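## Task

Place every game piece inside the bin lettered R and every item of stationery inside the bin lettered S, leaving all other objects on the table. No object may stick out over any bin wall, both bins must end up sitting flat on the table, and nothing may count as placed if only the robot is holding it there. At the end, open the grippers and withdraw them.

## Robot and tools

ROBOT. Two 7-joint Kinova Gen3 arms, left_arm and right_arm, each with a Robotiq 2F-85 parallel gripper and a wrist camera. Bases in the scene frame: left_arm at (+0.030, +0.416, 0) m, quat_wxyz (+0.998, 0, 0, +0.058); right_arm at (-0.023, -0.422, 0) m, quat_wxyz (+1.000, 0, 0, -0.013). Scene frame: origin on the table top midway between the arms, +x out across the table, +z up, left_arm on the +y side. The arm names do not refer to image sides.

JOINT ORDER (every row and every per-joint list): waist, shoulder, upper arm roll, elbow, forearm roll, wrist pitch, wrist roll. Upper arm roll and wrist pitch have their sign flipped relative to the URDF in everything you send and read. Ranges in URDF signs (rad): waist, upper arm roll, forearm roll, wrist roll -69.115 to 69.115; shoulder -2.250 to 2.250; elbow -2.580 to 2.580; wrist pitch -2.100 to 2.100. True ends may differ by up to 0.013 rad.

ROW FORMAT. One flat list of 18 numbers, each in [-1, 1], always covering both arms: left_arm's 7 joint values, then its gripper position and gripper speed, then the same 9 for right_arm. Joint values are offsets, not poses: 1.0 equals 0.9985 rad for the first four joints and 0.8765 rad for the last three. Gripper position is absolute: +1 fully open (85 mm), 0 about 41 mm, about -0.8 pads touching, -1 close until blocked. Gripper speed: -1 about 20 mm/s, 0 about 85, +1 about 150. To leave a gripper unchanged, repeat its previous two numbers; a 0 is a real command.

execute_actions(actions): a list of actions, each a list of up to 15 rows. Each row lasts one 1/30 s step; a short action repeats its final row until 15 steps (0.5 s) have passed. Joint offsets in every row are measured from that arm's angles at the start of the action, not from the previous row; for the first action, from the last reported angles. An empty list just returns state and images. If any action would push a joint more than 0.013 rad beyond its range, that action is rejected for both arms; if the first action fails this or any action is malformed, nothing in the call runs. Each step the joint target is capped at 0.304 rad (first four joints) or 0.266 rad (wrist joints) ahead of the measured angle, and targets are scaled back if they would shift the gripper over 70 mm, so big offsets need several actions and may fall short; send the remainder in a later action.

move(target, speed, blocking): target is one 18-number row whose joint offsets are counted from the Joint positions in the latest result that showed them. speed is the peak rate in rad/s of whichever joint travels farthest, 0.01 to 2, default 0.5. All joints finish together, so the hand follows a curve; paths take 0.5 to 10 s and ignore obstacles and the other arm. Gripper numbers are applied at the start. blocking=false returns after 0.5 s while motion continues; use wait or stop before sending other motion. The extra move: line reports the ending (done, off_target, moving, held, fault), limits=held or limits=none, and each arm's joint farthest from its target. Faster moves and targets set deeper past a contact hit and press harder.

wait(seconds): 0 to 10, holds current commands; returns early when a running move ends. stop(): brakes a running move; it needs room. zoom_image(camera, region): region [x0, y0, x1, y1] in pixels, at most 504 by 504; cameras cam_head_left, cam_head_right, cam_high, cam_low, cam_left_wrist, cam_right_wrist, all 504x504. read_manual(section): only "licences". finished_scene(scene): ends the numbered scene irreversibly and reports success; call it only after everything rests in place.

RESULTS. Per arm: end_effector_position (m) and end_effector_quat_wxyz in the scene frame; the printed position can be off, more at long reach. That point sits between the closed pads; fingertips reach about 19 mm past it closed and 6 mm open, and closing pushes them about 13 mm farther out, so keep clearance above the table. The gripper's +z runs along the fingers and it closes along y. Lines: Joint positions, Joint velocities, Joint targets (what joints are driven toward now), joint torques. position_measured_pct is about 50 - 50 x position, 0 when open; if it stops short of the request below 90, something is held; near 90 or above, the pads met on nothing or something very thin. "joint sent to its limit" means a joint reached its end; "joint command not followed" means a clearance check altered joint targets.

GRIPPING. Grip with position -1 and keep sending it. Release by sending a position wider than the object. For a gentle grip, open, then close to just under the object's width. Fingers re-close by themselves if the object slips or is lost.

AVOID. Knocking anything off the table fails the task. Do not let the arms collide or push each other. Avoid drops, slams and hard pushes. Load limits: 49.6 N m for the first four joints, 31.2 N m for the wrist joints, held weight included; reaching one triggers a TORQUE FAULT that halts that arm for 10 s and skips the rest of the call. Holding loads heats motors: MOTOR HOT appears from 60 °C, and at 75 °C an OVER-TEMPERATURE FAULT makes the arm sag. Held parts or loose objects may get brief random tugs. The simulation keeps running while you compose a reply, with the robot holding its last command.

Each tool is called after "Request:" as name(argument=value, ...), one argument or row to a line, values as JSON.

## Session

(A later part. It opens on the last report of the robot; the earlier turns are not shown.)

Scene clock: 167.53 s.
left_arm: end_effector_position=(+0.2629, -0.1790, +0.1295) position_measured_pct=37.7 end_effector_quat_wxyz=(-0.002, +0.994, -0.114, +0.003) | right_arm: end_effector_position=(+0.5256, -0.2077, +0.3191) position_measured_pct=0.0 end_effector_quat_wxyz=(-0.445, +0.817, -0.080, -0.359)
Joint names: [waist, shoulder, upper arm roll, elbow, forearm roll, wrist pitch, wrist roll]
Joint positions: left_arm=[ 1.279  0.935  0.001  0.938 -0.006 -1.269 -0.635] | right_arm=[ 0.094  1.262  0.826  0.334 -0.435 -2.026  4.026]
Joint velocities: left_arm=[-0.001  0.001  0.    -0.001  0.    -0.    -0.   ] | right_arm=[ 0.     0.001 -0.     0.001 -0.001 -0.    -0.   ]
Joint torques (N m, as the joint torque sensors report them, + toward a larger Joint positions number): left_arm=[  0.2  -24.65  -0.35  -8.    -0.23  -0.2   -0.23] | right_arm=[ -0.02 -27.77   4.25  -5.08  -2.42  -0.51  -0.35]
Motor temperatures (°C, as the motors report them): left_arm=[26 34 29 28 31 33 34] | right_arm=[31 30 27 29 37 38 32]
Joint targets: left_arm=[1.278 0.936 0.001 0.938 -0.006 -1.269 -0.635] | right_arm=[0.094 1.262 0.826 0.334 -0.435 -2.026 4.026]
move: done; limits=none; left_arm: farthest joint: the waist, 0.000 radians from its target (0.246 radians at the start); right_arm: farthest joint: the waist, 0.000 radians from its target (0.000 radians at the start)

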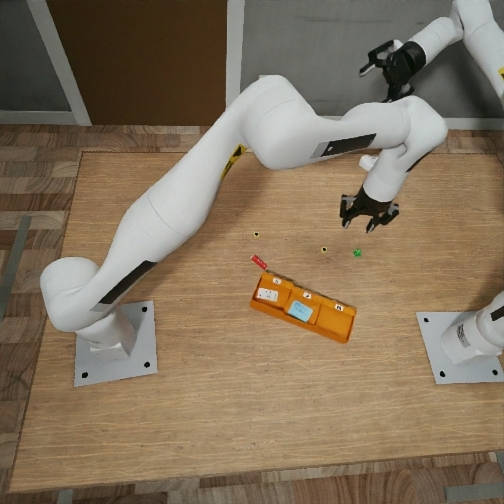

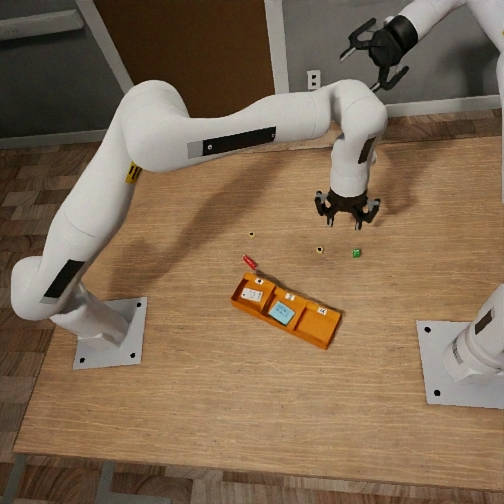

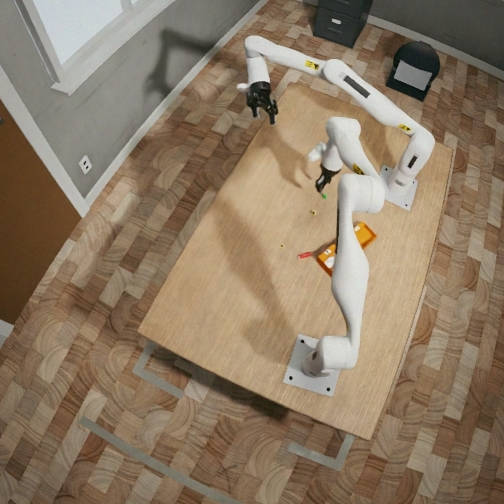

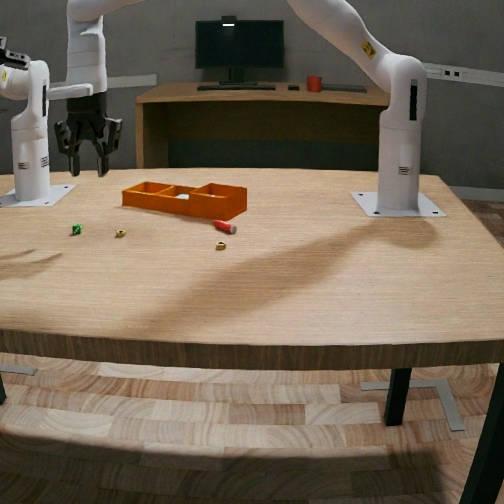

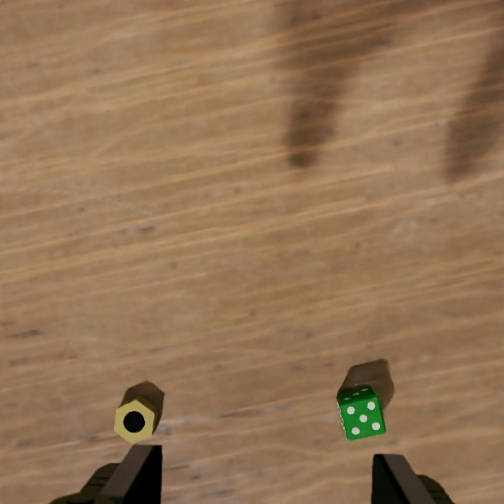

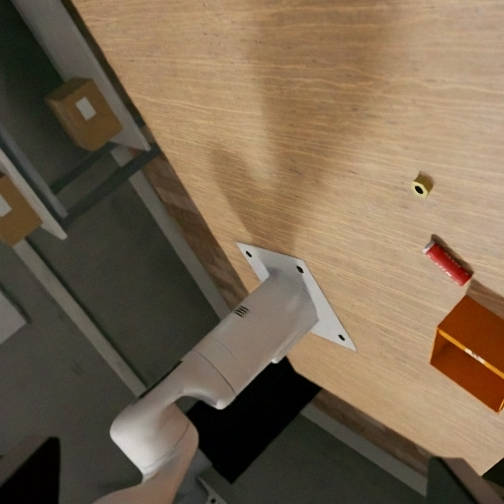

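Request:
move(
  target=[0.044,0.152,0,-0.097,0,0.063,0.24,0,0.5, 0,0,0,0,0,0,0,1,0],
  speed=0.5,
)

Scene clock: 175.93 s.
left_arm: end_effector_position=(+0.2467, -0.2152, +0.0593) position_measured_pct=49.6 end_effector_quat_wxyz=(-0.002, +1.000, -0.031, +0.003) | right_arm: end_effector_position=(+0.5256, -0.2077, +0.3191) position_measured_pct=0.0 end_effector_quat_wxyz=(-0.445, +0.816, -0.080, -0.359)
Joint names: [waist, shoulder, upper arm roll, elbow, forearm roll, wrist pitch, wrist roll]
Joint positions: left_arm=[ 1.322  1.087  0.001  0.841 -0.006 -1.214 -0.425] | right_arm=[ 0.094  1.262  0.826  0.334 -0.435 -2.026  4.026]
Joint velocities: left_arm=[ 0.     0.004 -0.001 -0.001  0.001  0.     0.002] | right_arm=[-0.001  0.    -0.     0.001 -0.001 -0.     0.   ]
Joint torques (N m, as the joint torque sensors report them, + toward a larger Joint positions number): left_arm=[  0.01 -26.37  -0.27  -7.89  -0.28  -0.16  -0.19] | right_arm=[  0.12 -27.53   4.16  -5.16  -2.41  -0.4   -0.38]
Motor temperatures (°C, as the motors report them): left_arm=[26 34 29 28 31 33 34] | right_arm=[31 30 27 29 37 38 32]
Joint targets: left_arm=[1.322 1.087 0.001 0.841 -0.006 -1.214 -0.425] | right_arm=[0.094 1.262 0.826 0.334 -0.435 -2.026 4.026]
move: done; limits=none; left_arm: farthest joint: the waist, 0.001 radians from its target (0.044 radians at the start); right_arm: farthest joint: the waist, 0.000 radians from its target (0.000 radians at the start)

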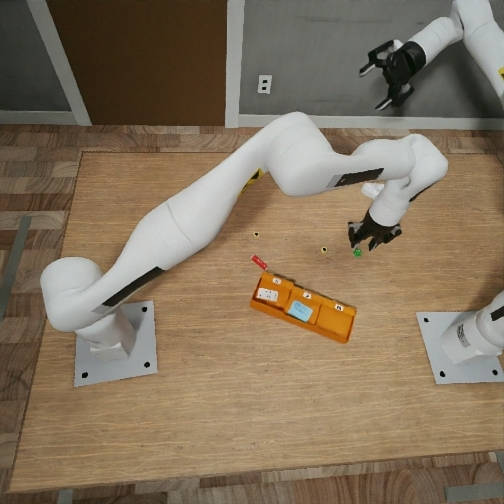

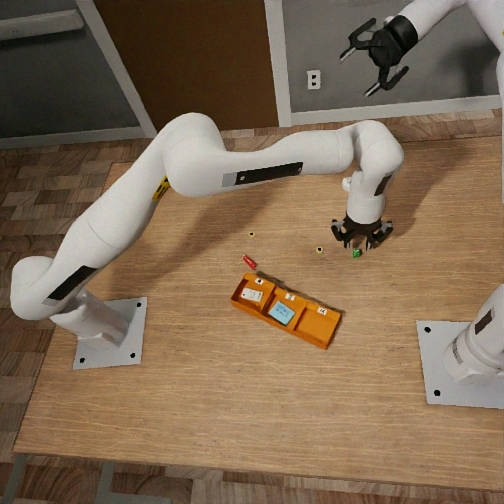

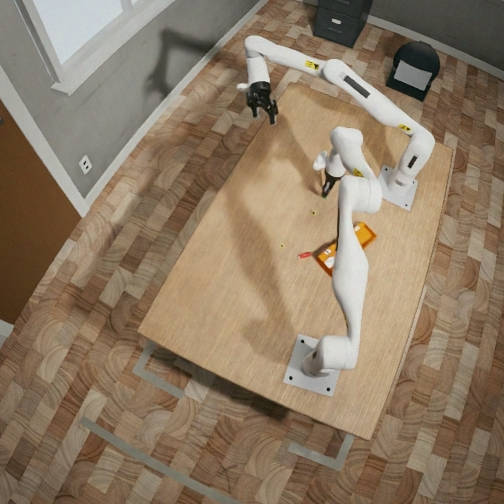

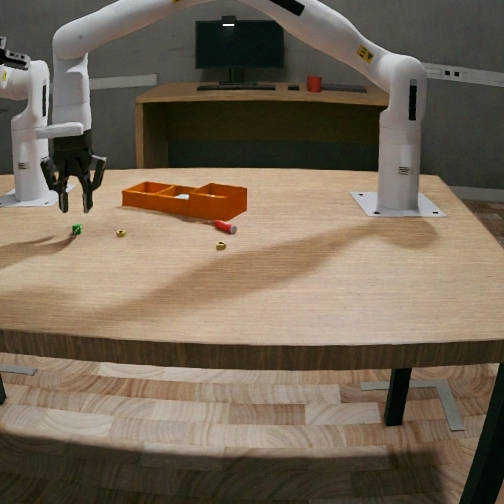

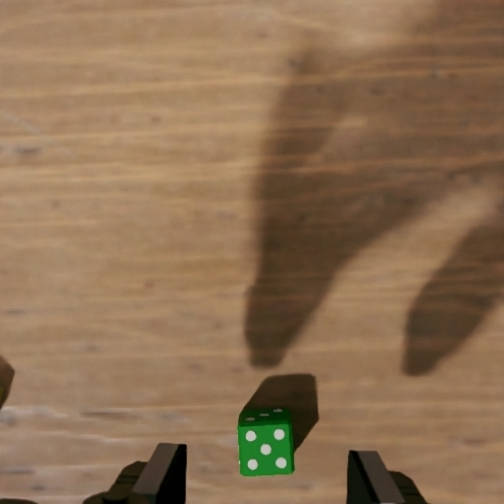

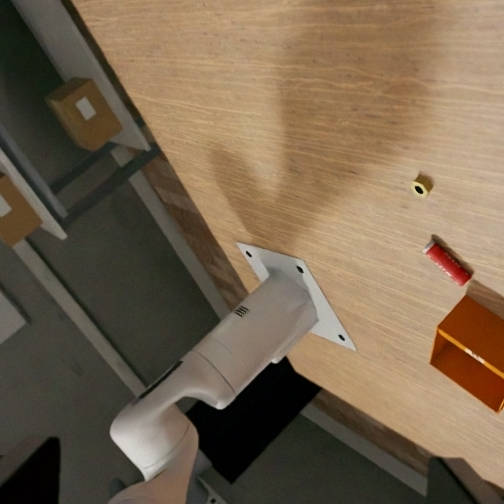

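Aligned. Descend, grip, lift.

Request:
move(
  target=[0,0.046,0,0.025,0,0.081,0,0,0.5, 0,0,0,0,0,0,0,1,0],
  speed=0.3,
)

Request:
move(
  target=[0,0,0,0,0,0,0,-1,0.5, 0,0,0,0,0,0,0,1,0],
)

Request:
move(
  target=[0,-0.16,0,0,0,-0.183,0,-1,0.5, 0,0,0,0,0,0,0,1,0],
  speed=0.6,
)

Scene clock: 180.03 s.
left_arm: end_effector_position=(+0.2467, -0.2153, +0.0214) position_measured_pct=49.6 end_effector_quat_wxyz=(-0.001, +1.000, -0.031, +0.003) | right_arm: end_effector_position=(+0.5256, -0.2077, +0.3191) position_measured_pct=0.0 end_effector_quat_wxyz=(-0.445, +0.816, -0.080, -0.359)
Joint names: [waist, shoulder, upper arm roll, elbow, forearm roll, wrist pitch, wrist roll]
Joint positions: left_arm=[ 1.322  1.133  0.001  0.866 -0.006 -1.143 -0.425] | right_arm=[ 0.094  1.262  0.826  0.334 -0.435 -2.026  4.026]
Joint velocities: left_arm=[ 0.    -0.    -0.     0.     0.     0.001 -0.001] | right_arm=[-0.001 -0.002  0.    -0.    -0.001 -0.001 -0.   ]
Joint torques (N m, as the joint torque sensors report them, + toward a larger Joint positions number): left_arm=[  0.25 -26.58  -0.39  -7.54  -0.26  -0.23  -0.24] | right_arm=[  0.14 -27.69   4.22  -5.14  -2.35  -0.43  -0.31]
Motor temperatures (°C, as the motors report them): left_arm=[26 34 29 28 31 33 34] | right_arm=[31 30 27 29 37 38 32]
Joint targets: left_arm=[1.322 1.133 0.001 0.866 -0.006 -1.143 -0.425] | right_arm=[0.094 1.262 0.826 0.334 -0.435 -2.026 4.026]
move: done; limits=none; left_arm: farthest joint: the waist, 0.000 radians from its target (0.000 radians at the start); right_arm: farthest joint: the waist, 0.000 radians from its target (0.000 radians at the start)

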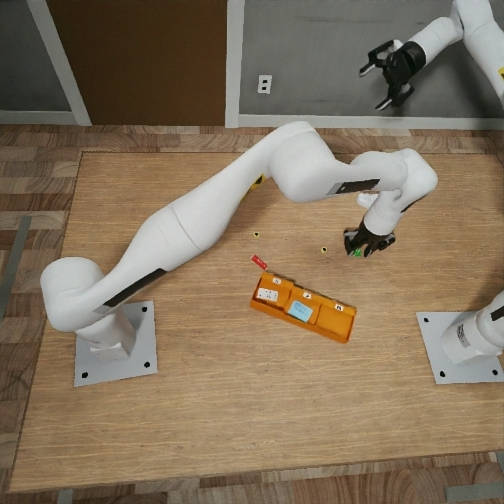

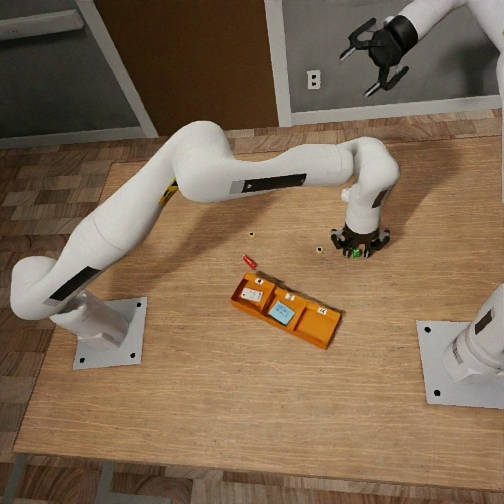

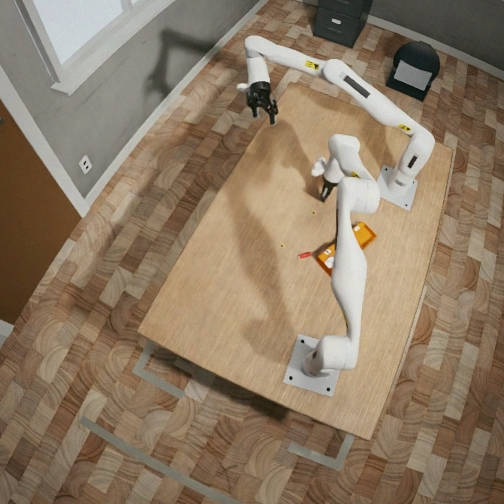

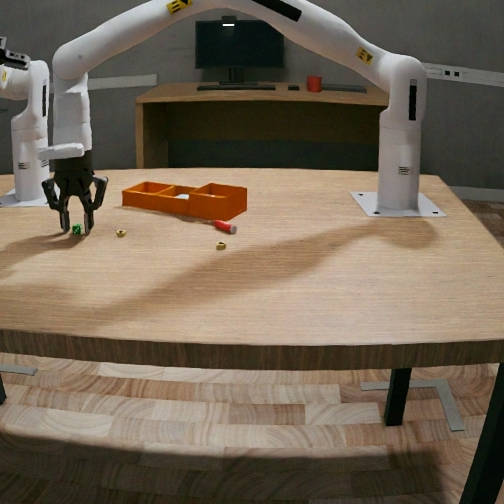

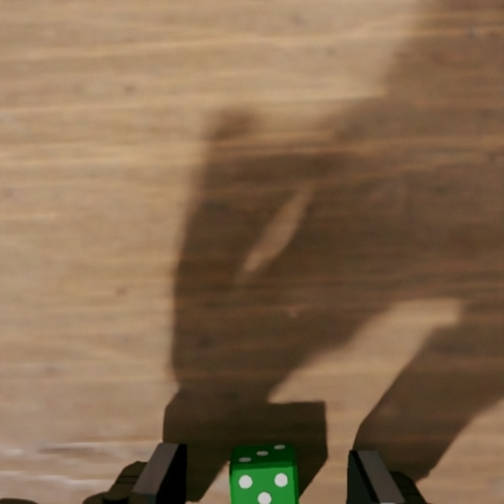

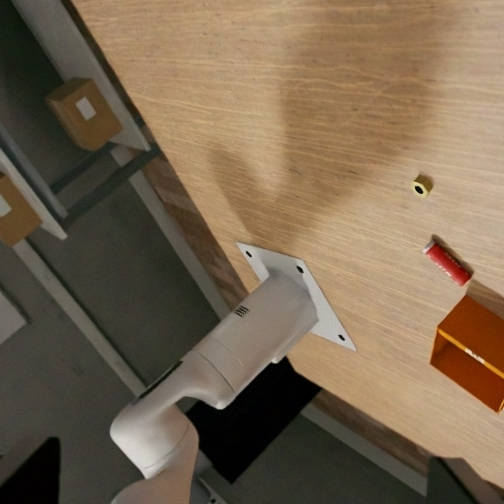

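Scene clock: 180.57 s.
left_arm: end_effector_position=(+0.2468, -0.2154, +0.0218) position_measured_pct=79.8 end_effector_quat_wxyz=(-0.001, +1.000, -0.031, +0.003) | right_arm: end_effector_position=(+0.5256, -0.2077, +0.3191) position_measured_pct=0.0 end_effector_quat_wxyz=(-0.445, +0.816, -0.080, -0.359)
Joint names: [waist, shoulder, upper arm roll, elbow, forearm roll, wrist pitch, wrist roll]
Joint positions: left_arm=[ 1.322  1.132  0.001  0.866 -0.006 -1.143 -0.425] | right_arm=[ 0.094  1.262  0.826  0.334 -0.435 -2.026  4.026]
Joint velocities: left_arm=[-0.    -0.001 -0.    -0.    -0.001  0.001  0.004] | right_arm=[ 0.001 -0.002  0.     0.     0.001 -0.001 -0.   ]
Joint torques (N m, as the joint torque sensors report them, + toward a larger Joint positions number): left_arm=[  0.12 -26.06  -0.45  -7.46  -0.25  -0.08  -0.18] | right_arm=[  0.22 -27.67   4.12  -5.18  -2.41  -0.42  -0.36]
Motor temperatures (°C, as the motors report them): left_arm=[26 34 29 28 31 33 34] | right_arm=[31 30 27 29 37 38 32]
Joint targets: left_arm=[1.322 1.133 0.001 0.866 -0.006 -1.143 -0.425] | right_arm=[0.094 1.262 0.826 0.334 -0.435 -2.026 4.026]
move: done; limits=none; left_arm: farthest joint: the shoulder, 0.001 radians from its target (0.000 radians at the start); right_arm: farthest joint: the waist, 0.000 radians from its target (0.000 radians at the start)

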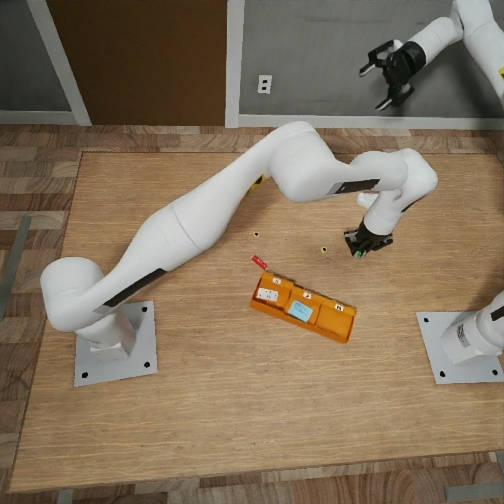

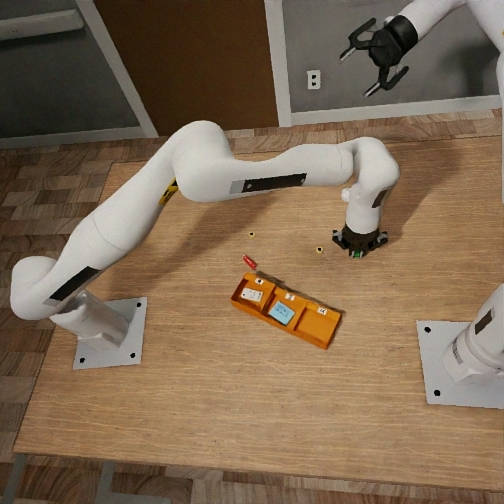

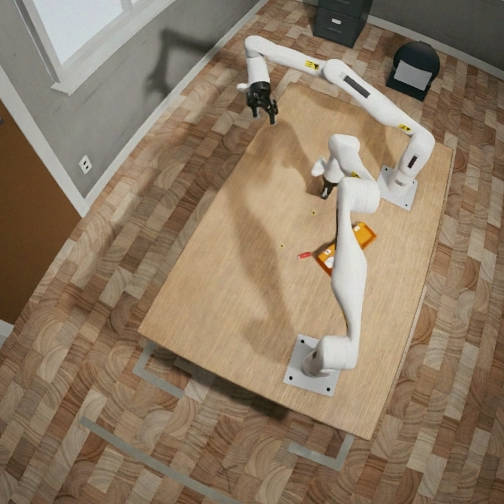

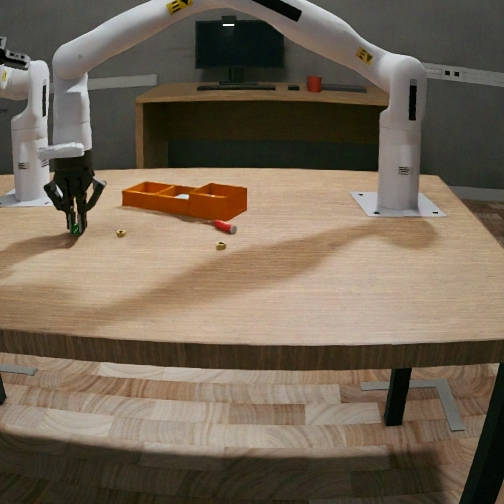

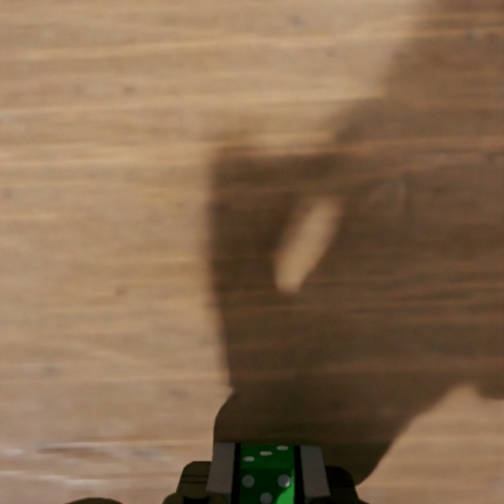

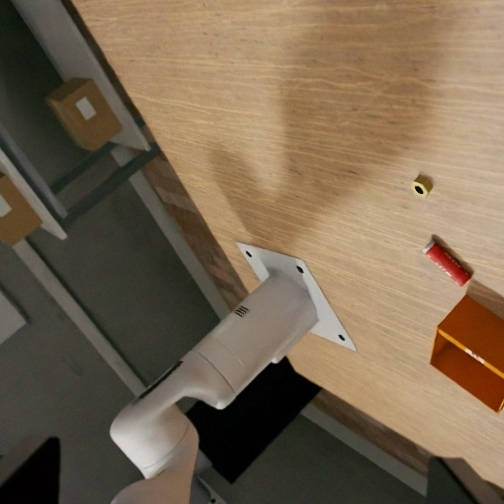

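Scene clock: 181.47 s.
left_arm: end_effector_position=(+0.2410, -0.2001, +0.1272) position_measured_pct=79.8 end_effector_quat_wxyz=(-0.002, +1.000, -0.031, +0.003) | right_arm: end_effector_position=(+0.5256, -0.2077, +0.3191) position_measured_pct=0.0 end_effector_quat_wxyz=(-0.445, +0.816, -0.080, -0.359)
Joint names: [waist, shoulder, upper arm roll, elbow, forearm roll, wrist pitch, wrist roll]
Joint positions: left_arm=[ 1.322  0.973  0.001  0.866 -0.006 -1.304 -0.425] | right_arm=[ 0.094  1.262  0.826  0.334 -0.435 -2.026  4.026]
Joint velocities: left_arm=[ 0.    -0.003 -0.     0.     0.001  0.    -0.   ] | right_arm=[ 0.    -0.     0.    -0.001 -0.001 -0.001 -0.   ]
Joint torques (N m, as the joint torque sensors report them, + toward a larger Joint positions number): left_arm=[  0.13 -25.37  -0.25  -8.21  -0.26  -0.14  -0.21] | right_arm=[ -0.05 -27.69   4.1   -5.18  -2.43  -0.56  -0.25]
Motor temperatures (°C, as the motors report them): left_arm=[26 34 29 28 31 33 34] | right_arm=[31 30 27 29 37 38 32]
Joint targets: left_arm=[1.322 0.972 0.001 0.866 -0.006 -1.304 -0.425] | right_arm=[0.094 1.262 0.826 0.334 -0.435 -2.026 4.026]
move: done; limits=none; left_arm: farthest joint: the shoulder, 0.001 radians from its target (0.160 radians at the start); right_arm: farthest joint: the waist, 0.000 radians from its target (0.000 radians at the start)

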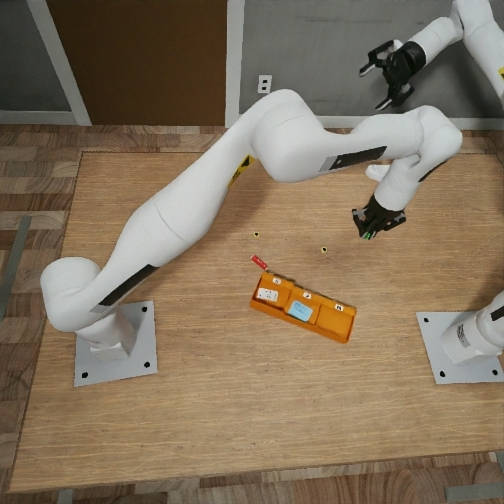

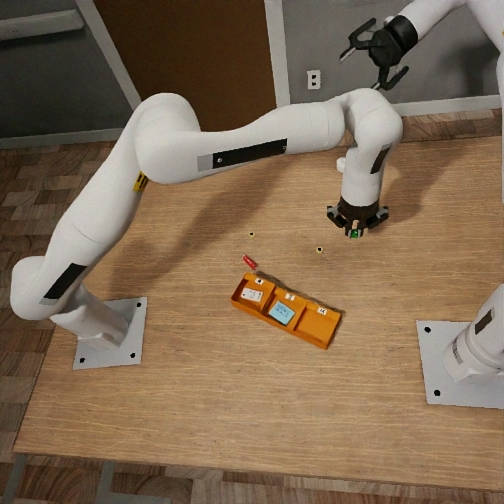

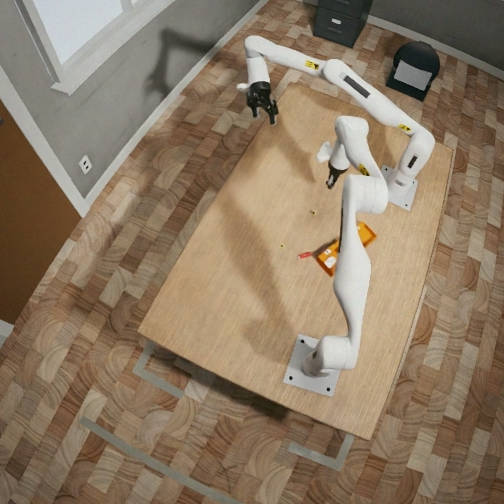

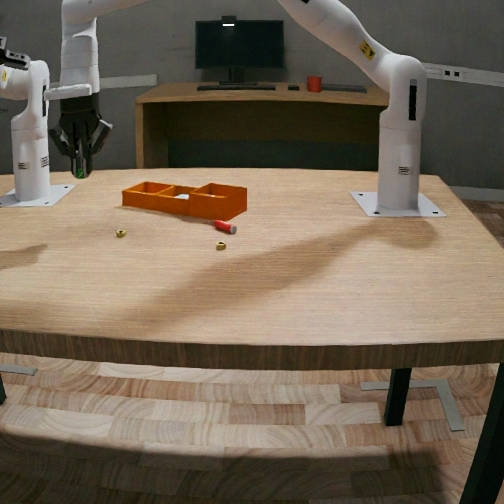

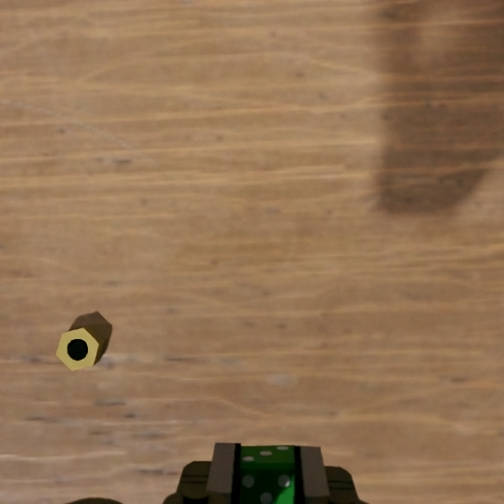

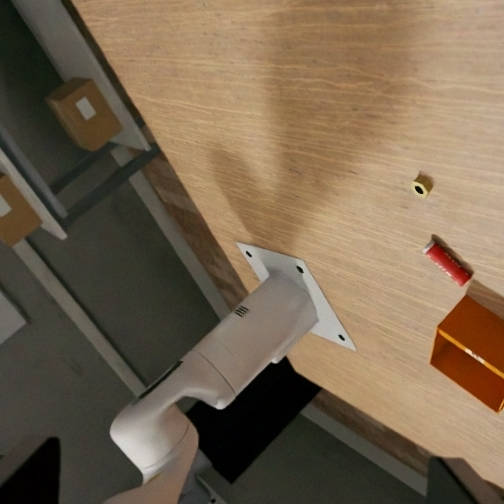

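Request:
move(
  target=[0.054,-0.292,0,0.578,0,0.325,-0.173,-1,0.5, 0,0,0,0,0,0,0,1,0],
  speed=0.9,
)

Request:
move(
  target=[0.055,-0.292,0,0.578,0,0.326,-0.173,-1,0.5, 0,0,0,0,0,0,0,1,0],
  speed=0.9,
)

Scene clock: 192.27 s.
left_arm: end_effector_position=(+0.1710, -0.0976, +0.1350) position_measured_pct=79.8 end_effector_quat_wxyz=(-0.002, +0.991, -0.134, +0.002) | right_arm: end_effector_position=(+0.5256, -0.2077, +0.3191) position_measured_pct=0.0 end_effector_quat_wxyz=(-0.445, +0.816, -0.080, -0.359)
Joint names: [waist, shoulder, upper arm roll, elbow, forearm roll, wrist pitch, wrist roll]
Joint positions: left_arm=[ 1.376  0.681  0.001  1.443 -0.006 -1.019 -0.576] | right_arm=[ 0.094  1.262  0.826  0.334 -0.435 -2.026  4.026]
Joint velocities: left_arm=[ 0.001 -0.004  0.001  0.    -0.    -0.     0.001] | right_arm=[ 0.    -0.001 -0.    -0.     0.    -0.    -0.   ]
Joint torques (N m, as the joint torque sensors report them, + toward a larger Joint positions number): left_arm=[  0.31 -20.48  -0.28  -7.17  -0.17  -0.13  -0.21] | right_arm=[  0.1  -27.68   4.23  -5.28  -2.39  -0.48  -0.37]
Motor temperatures (°C, as the motors report them): left_arm=[26 34 29 28 31 33 34] | right_arm=[31 30 27 29 37 38 32]
Joint targets: left_arm=[1.376 0.681 0.001 1.443 -0.006 -1.019 -0.576] | right_arm=[0.094 1.262 0.826 0.334 -0.435 -2.026 4.026]
move: done; limits=none; left_arm: farthest joint: the waist, 0.000 radians from its target (0.054 radians at the start); right_arm: farthest joint: the waist, 0.000 radians from its target (0.000 radians at the start)

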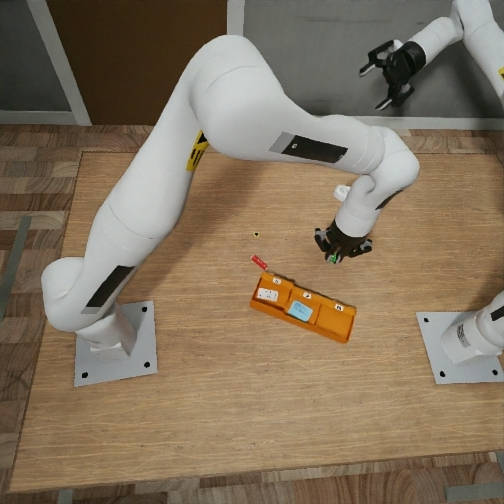

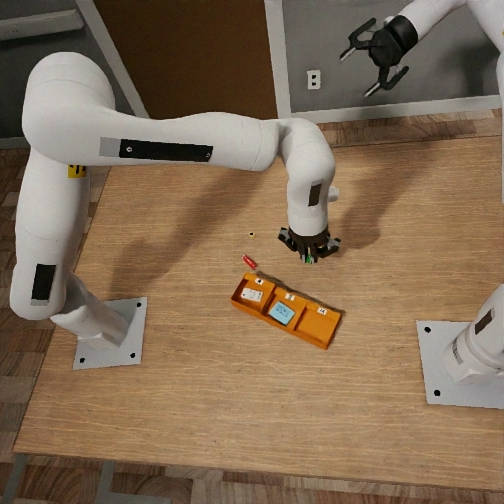

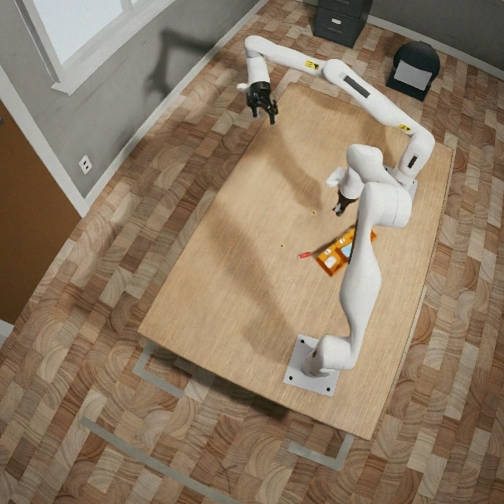

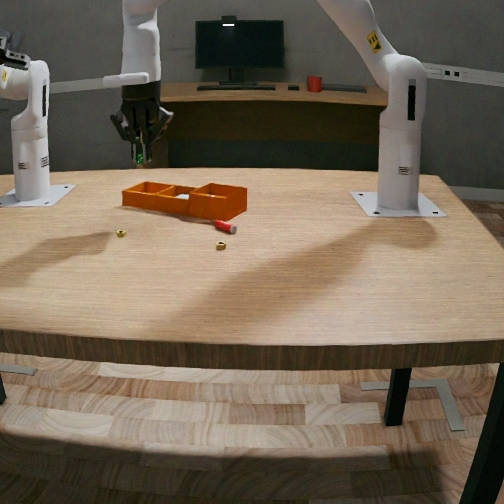

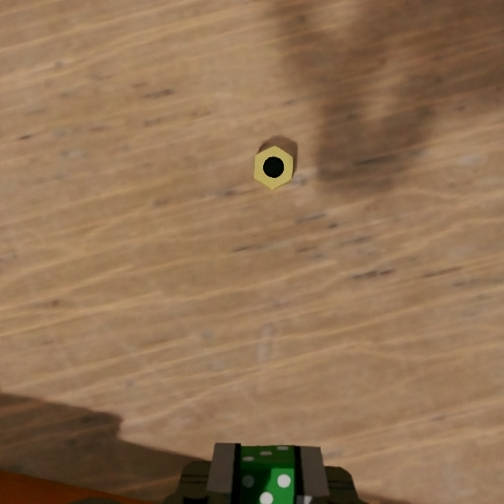

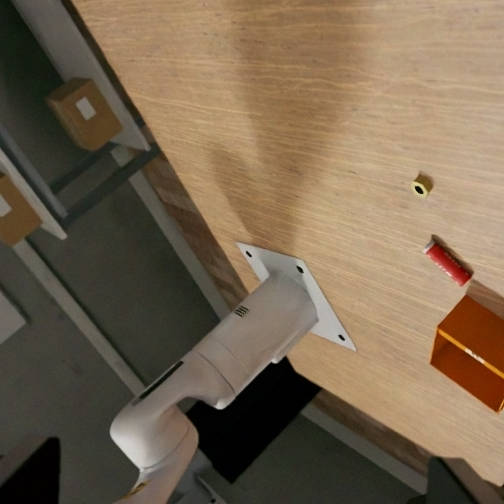

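Scene clock: 193.60 s.
left_arm: end_effector_position=(+0.1011, +0.0526, +0.1286) position_measured_pct=79.8 end_effector_quat_wxyz=(-0.002, +0.972, -0.236, +0.002) | right_arm: end_effector_position=(+0.5256, -0.2077, +0.3191) position_measured_pct=0.0 end_effector_quat_wxyz=(-0.445, +0.816, -0.080, -0.359)
Joint names: [waist, shoulder, upper arm roll, elbow, forearm roll, wrist pitch, wrist roll]
Joint positions: left_arm=[ 1.431  0.39   0.001  2.02  -0.006 -0.733 -0.728] | right_arm=[ 0.094  1.262  0.826  0.334 -0.435 -2.026  4.026]
Joint velocities: left_arm=[-0.    -0.003  0.001  0.    -0.001  0.001  0.   ] | right_arm=[-0.     0.001  0.     0.001 -0.001  0.    -0.   ]
Joint torques (N m, as the joint torque sensors report them, + toward a larger Joint positions number): left_arm=[  0.1  -14.11  -0.21  -5.53  -0.27  -0.14  -0.18] | right_arm=[  0.12 -27.69   4.06  -5.08  -2.42  -0.45  -0.33]
Motor temperatures (°C, as the motors report them): left_arm=[26 34 29 28 31 33 34] | right_arm=[31 30 27 29 37 38 32]
Joint targets: left_arm=[1.431 0.390 0.001 2.020 -0.006 -0.733 -0.728] | right_arm=[0.094 1.262 0.826 0.334 -0.435 -2.026 4.026]
move: done; limits=none; left_arm: farthest joint: the shoulder, 0.001 radians from its target (0.292 radians at the start); right_arm: farthest joint: the waist, 0.000 radians from its target (0.000 radians at the start)

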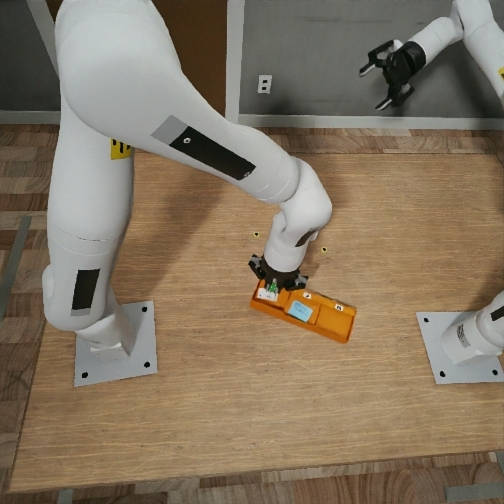

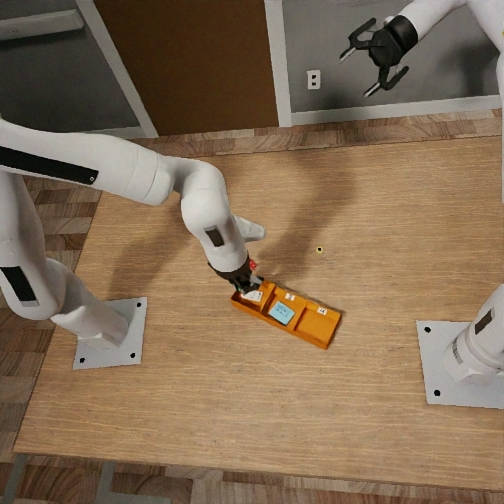

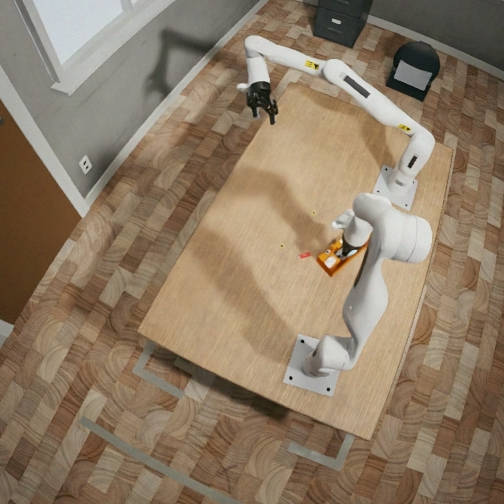

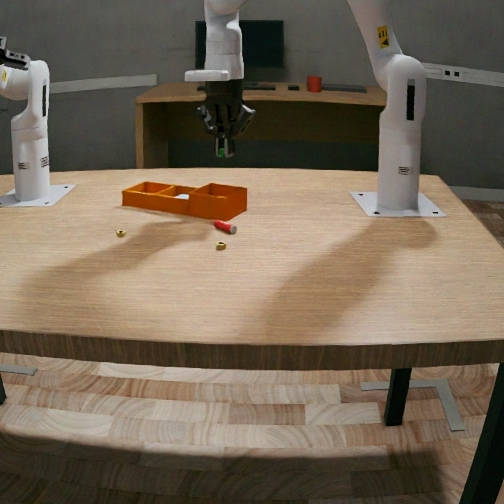

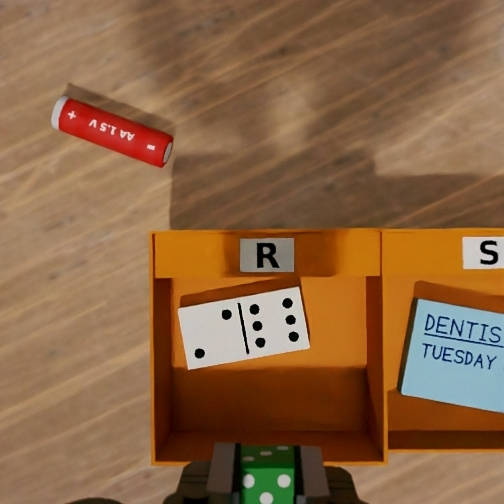

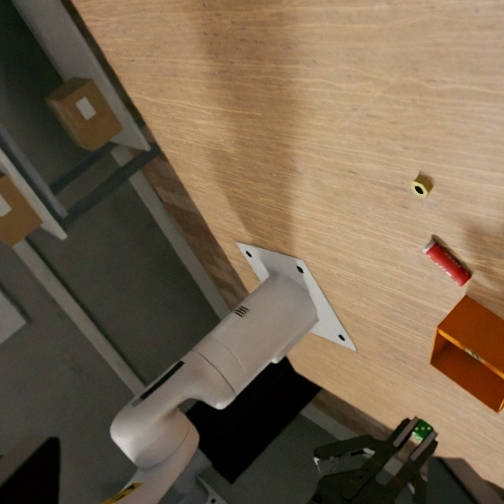

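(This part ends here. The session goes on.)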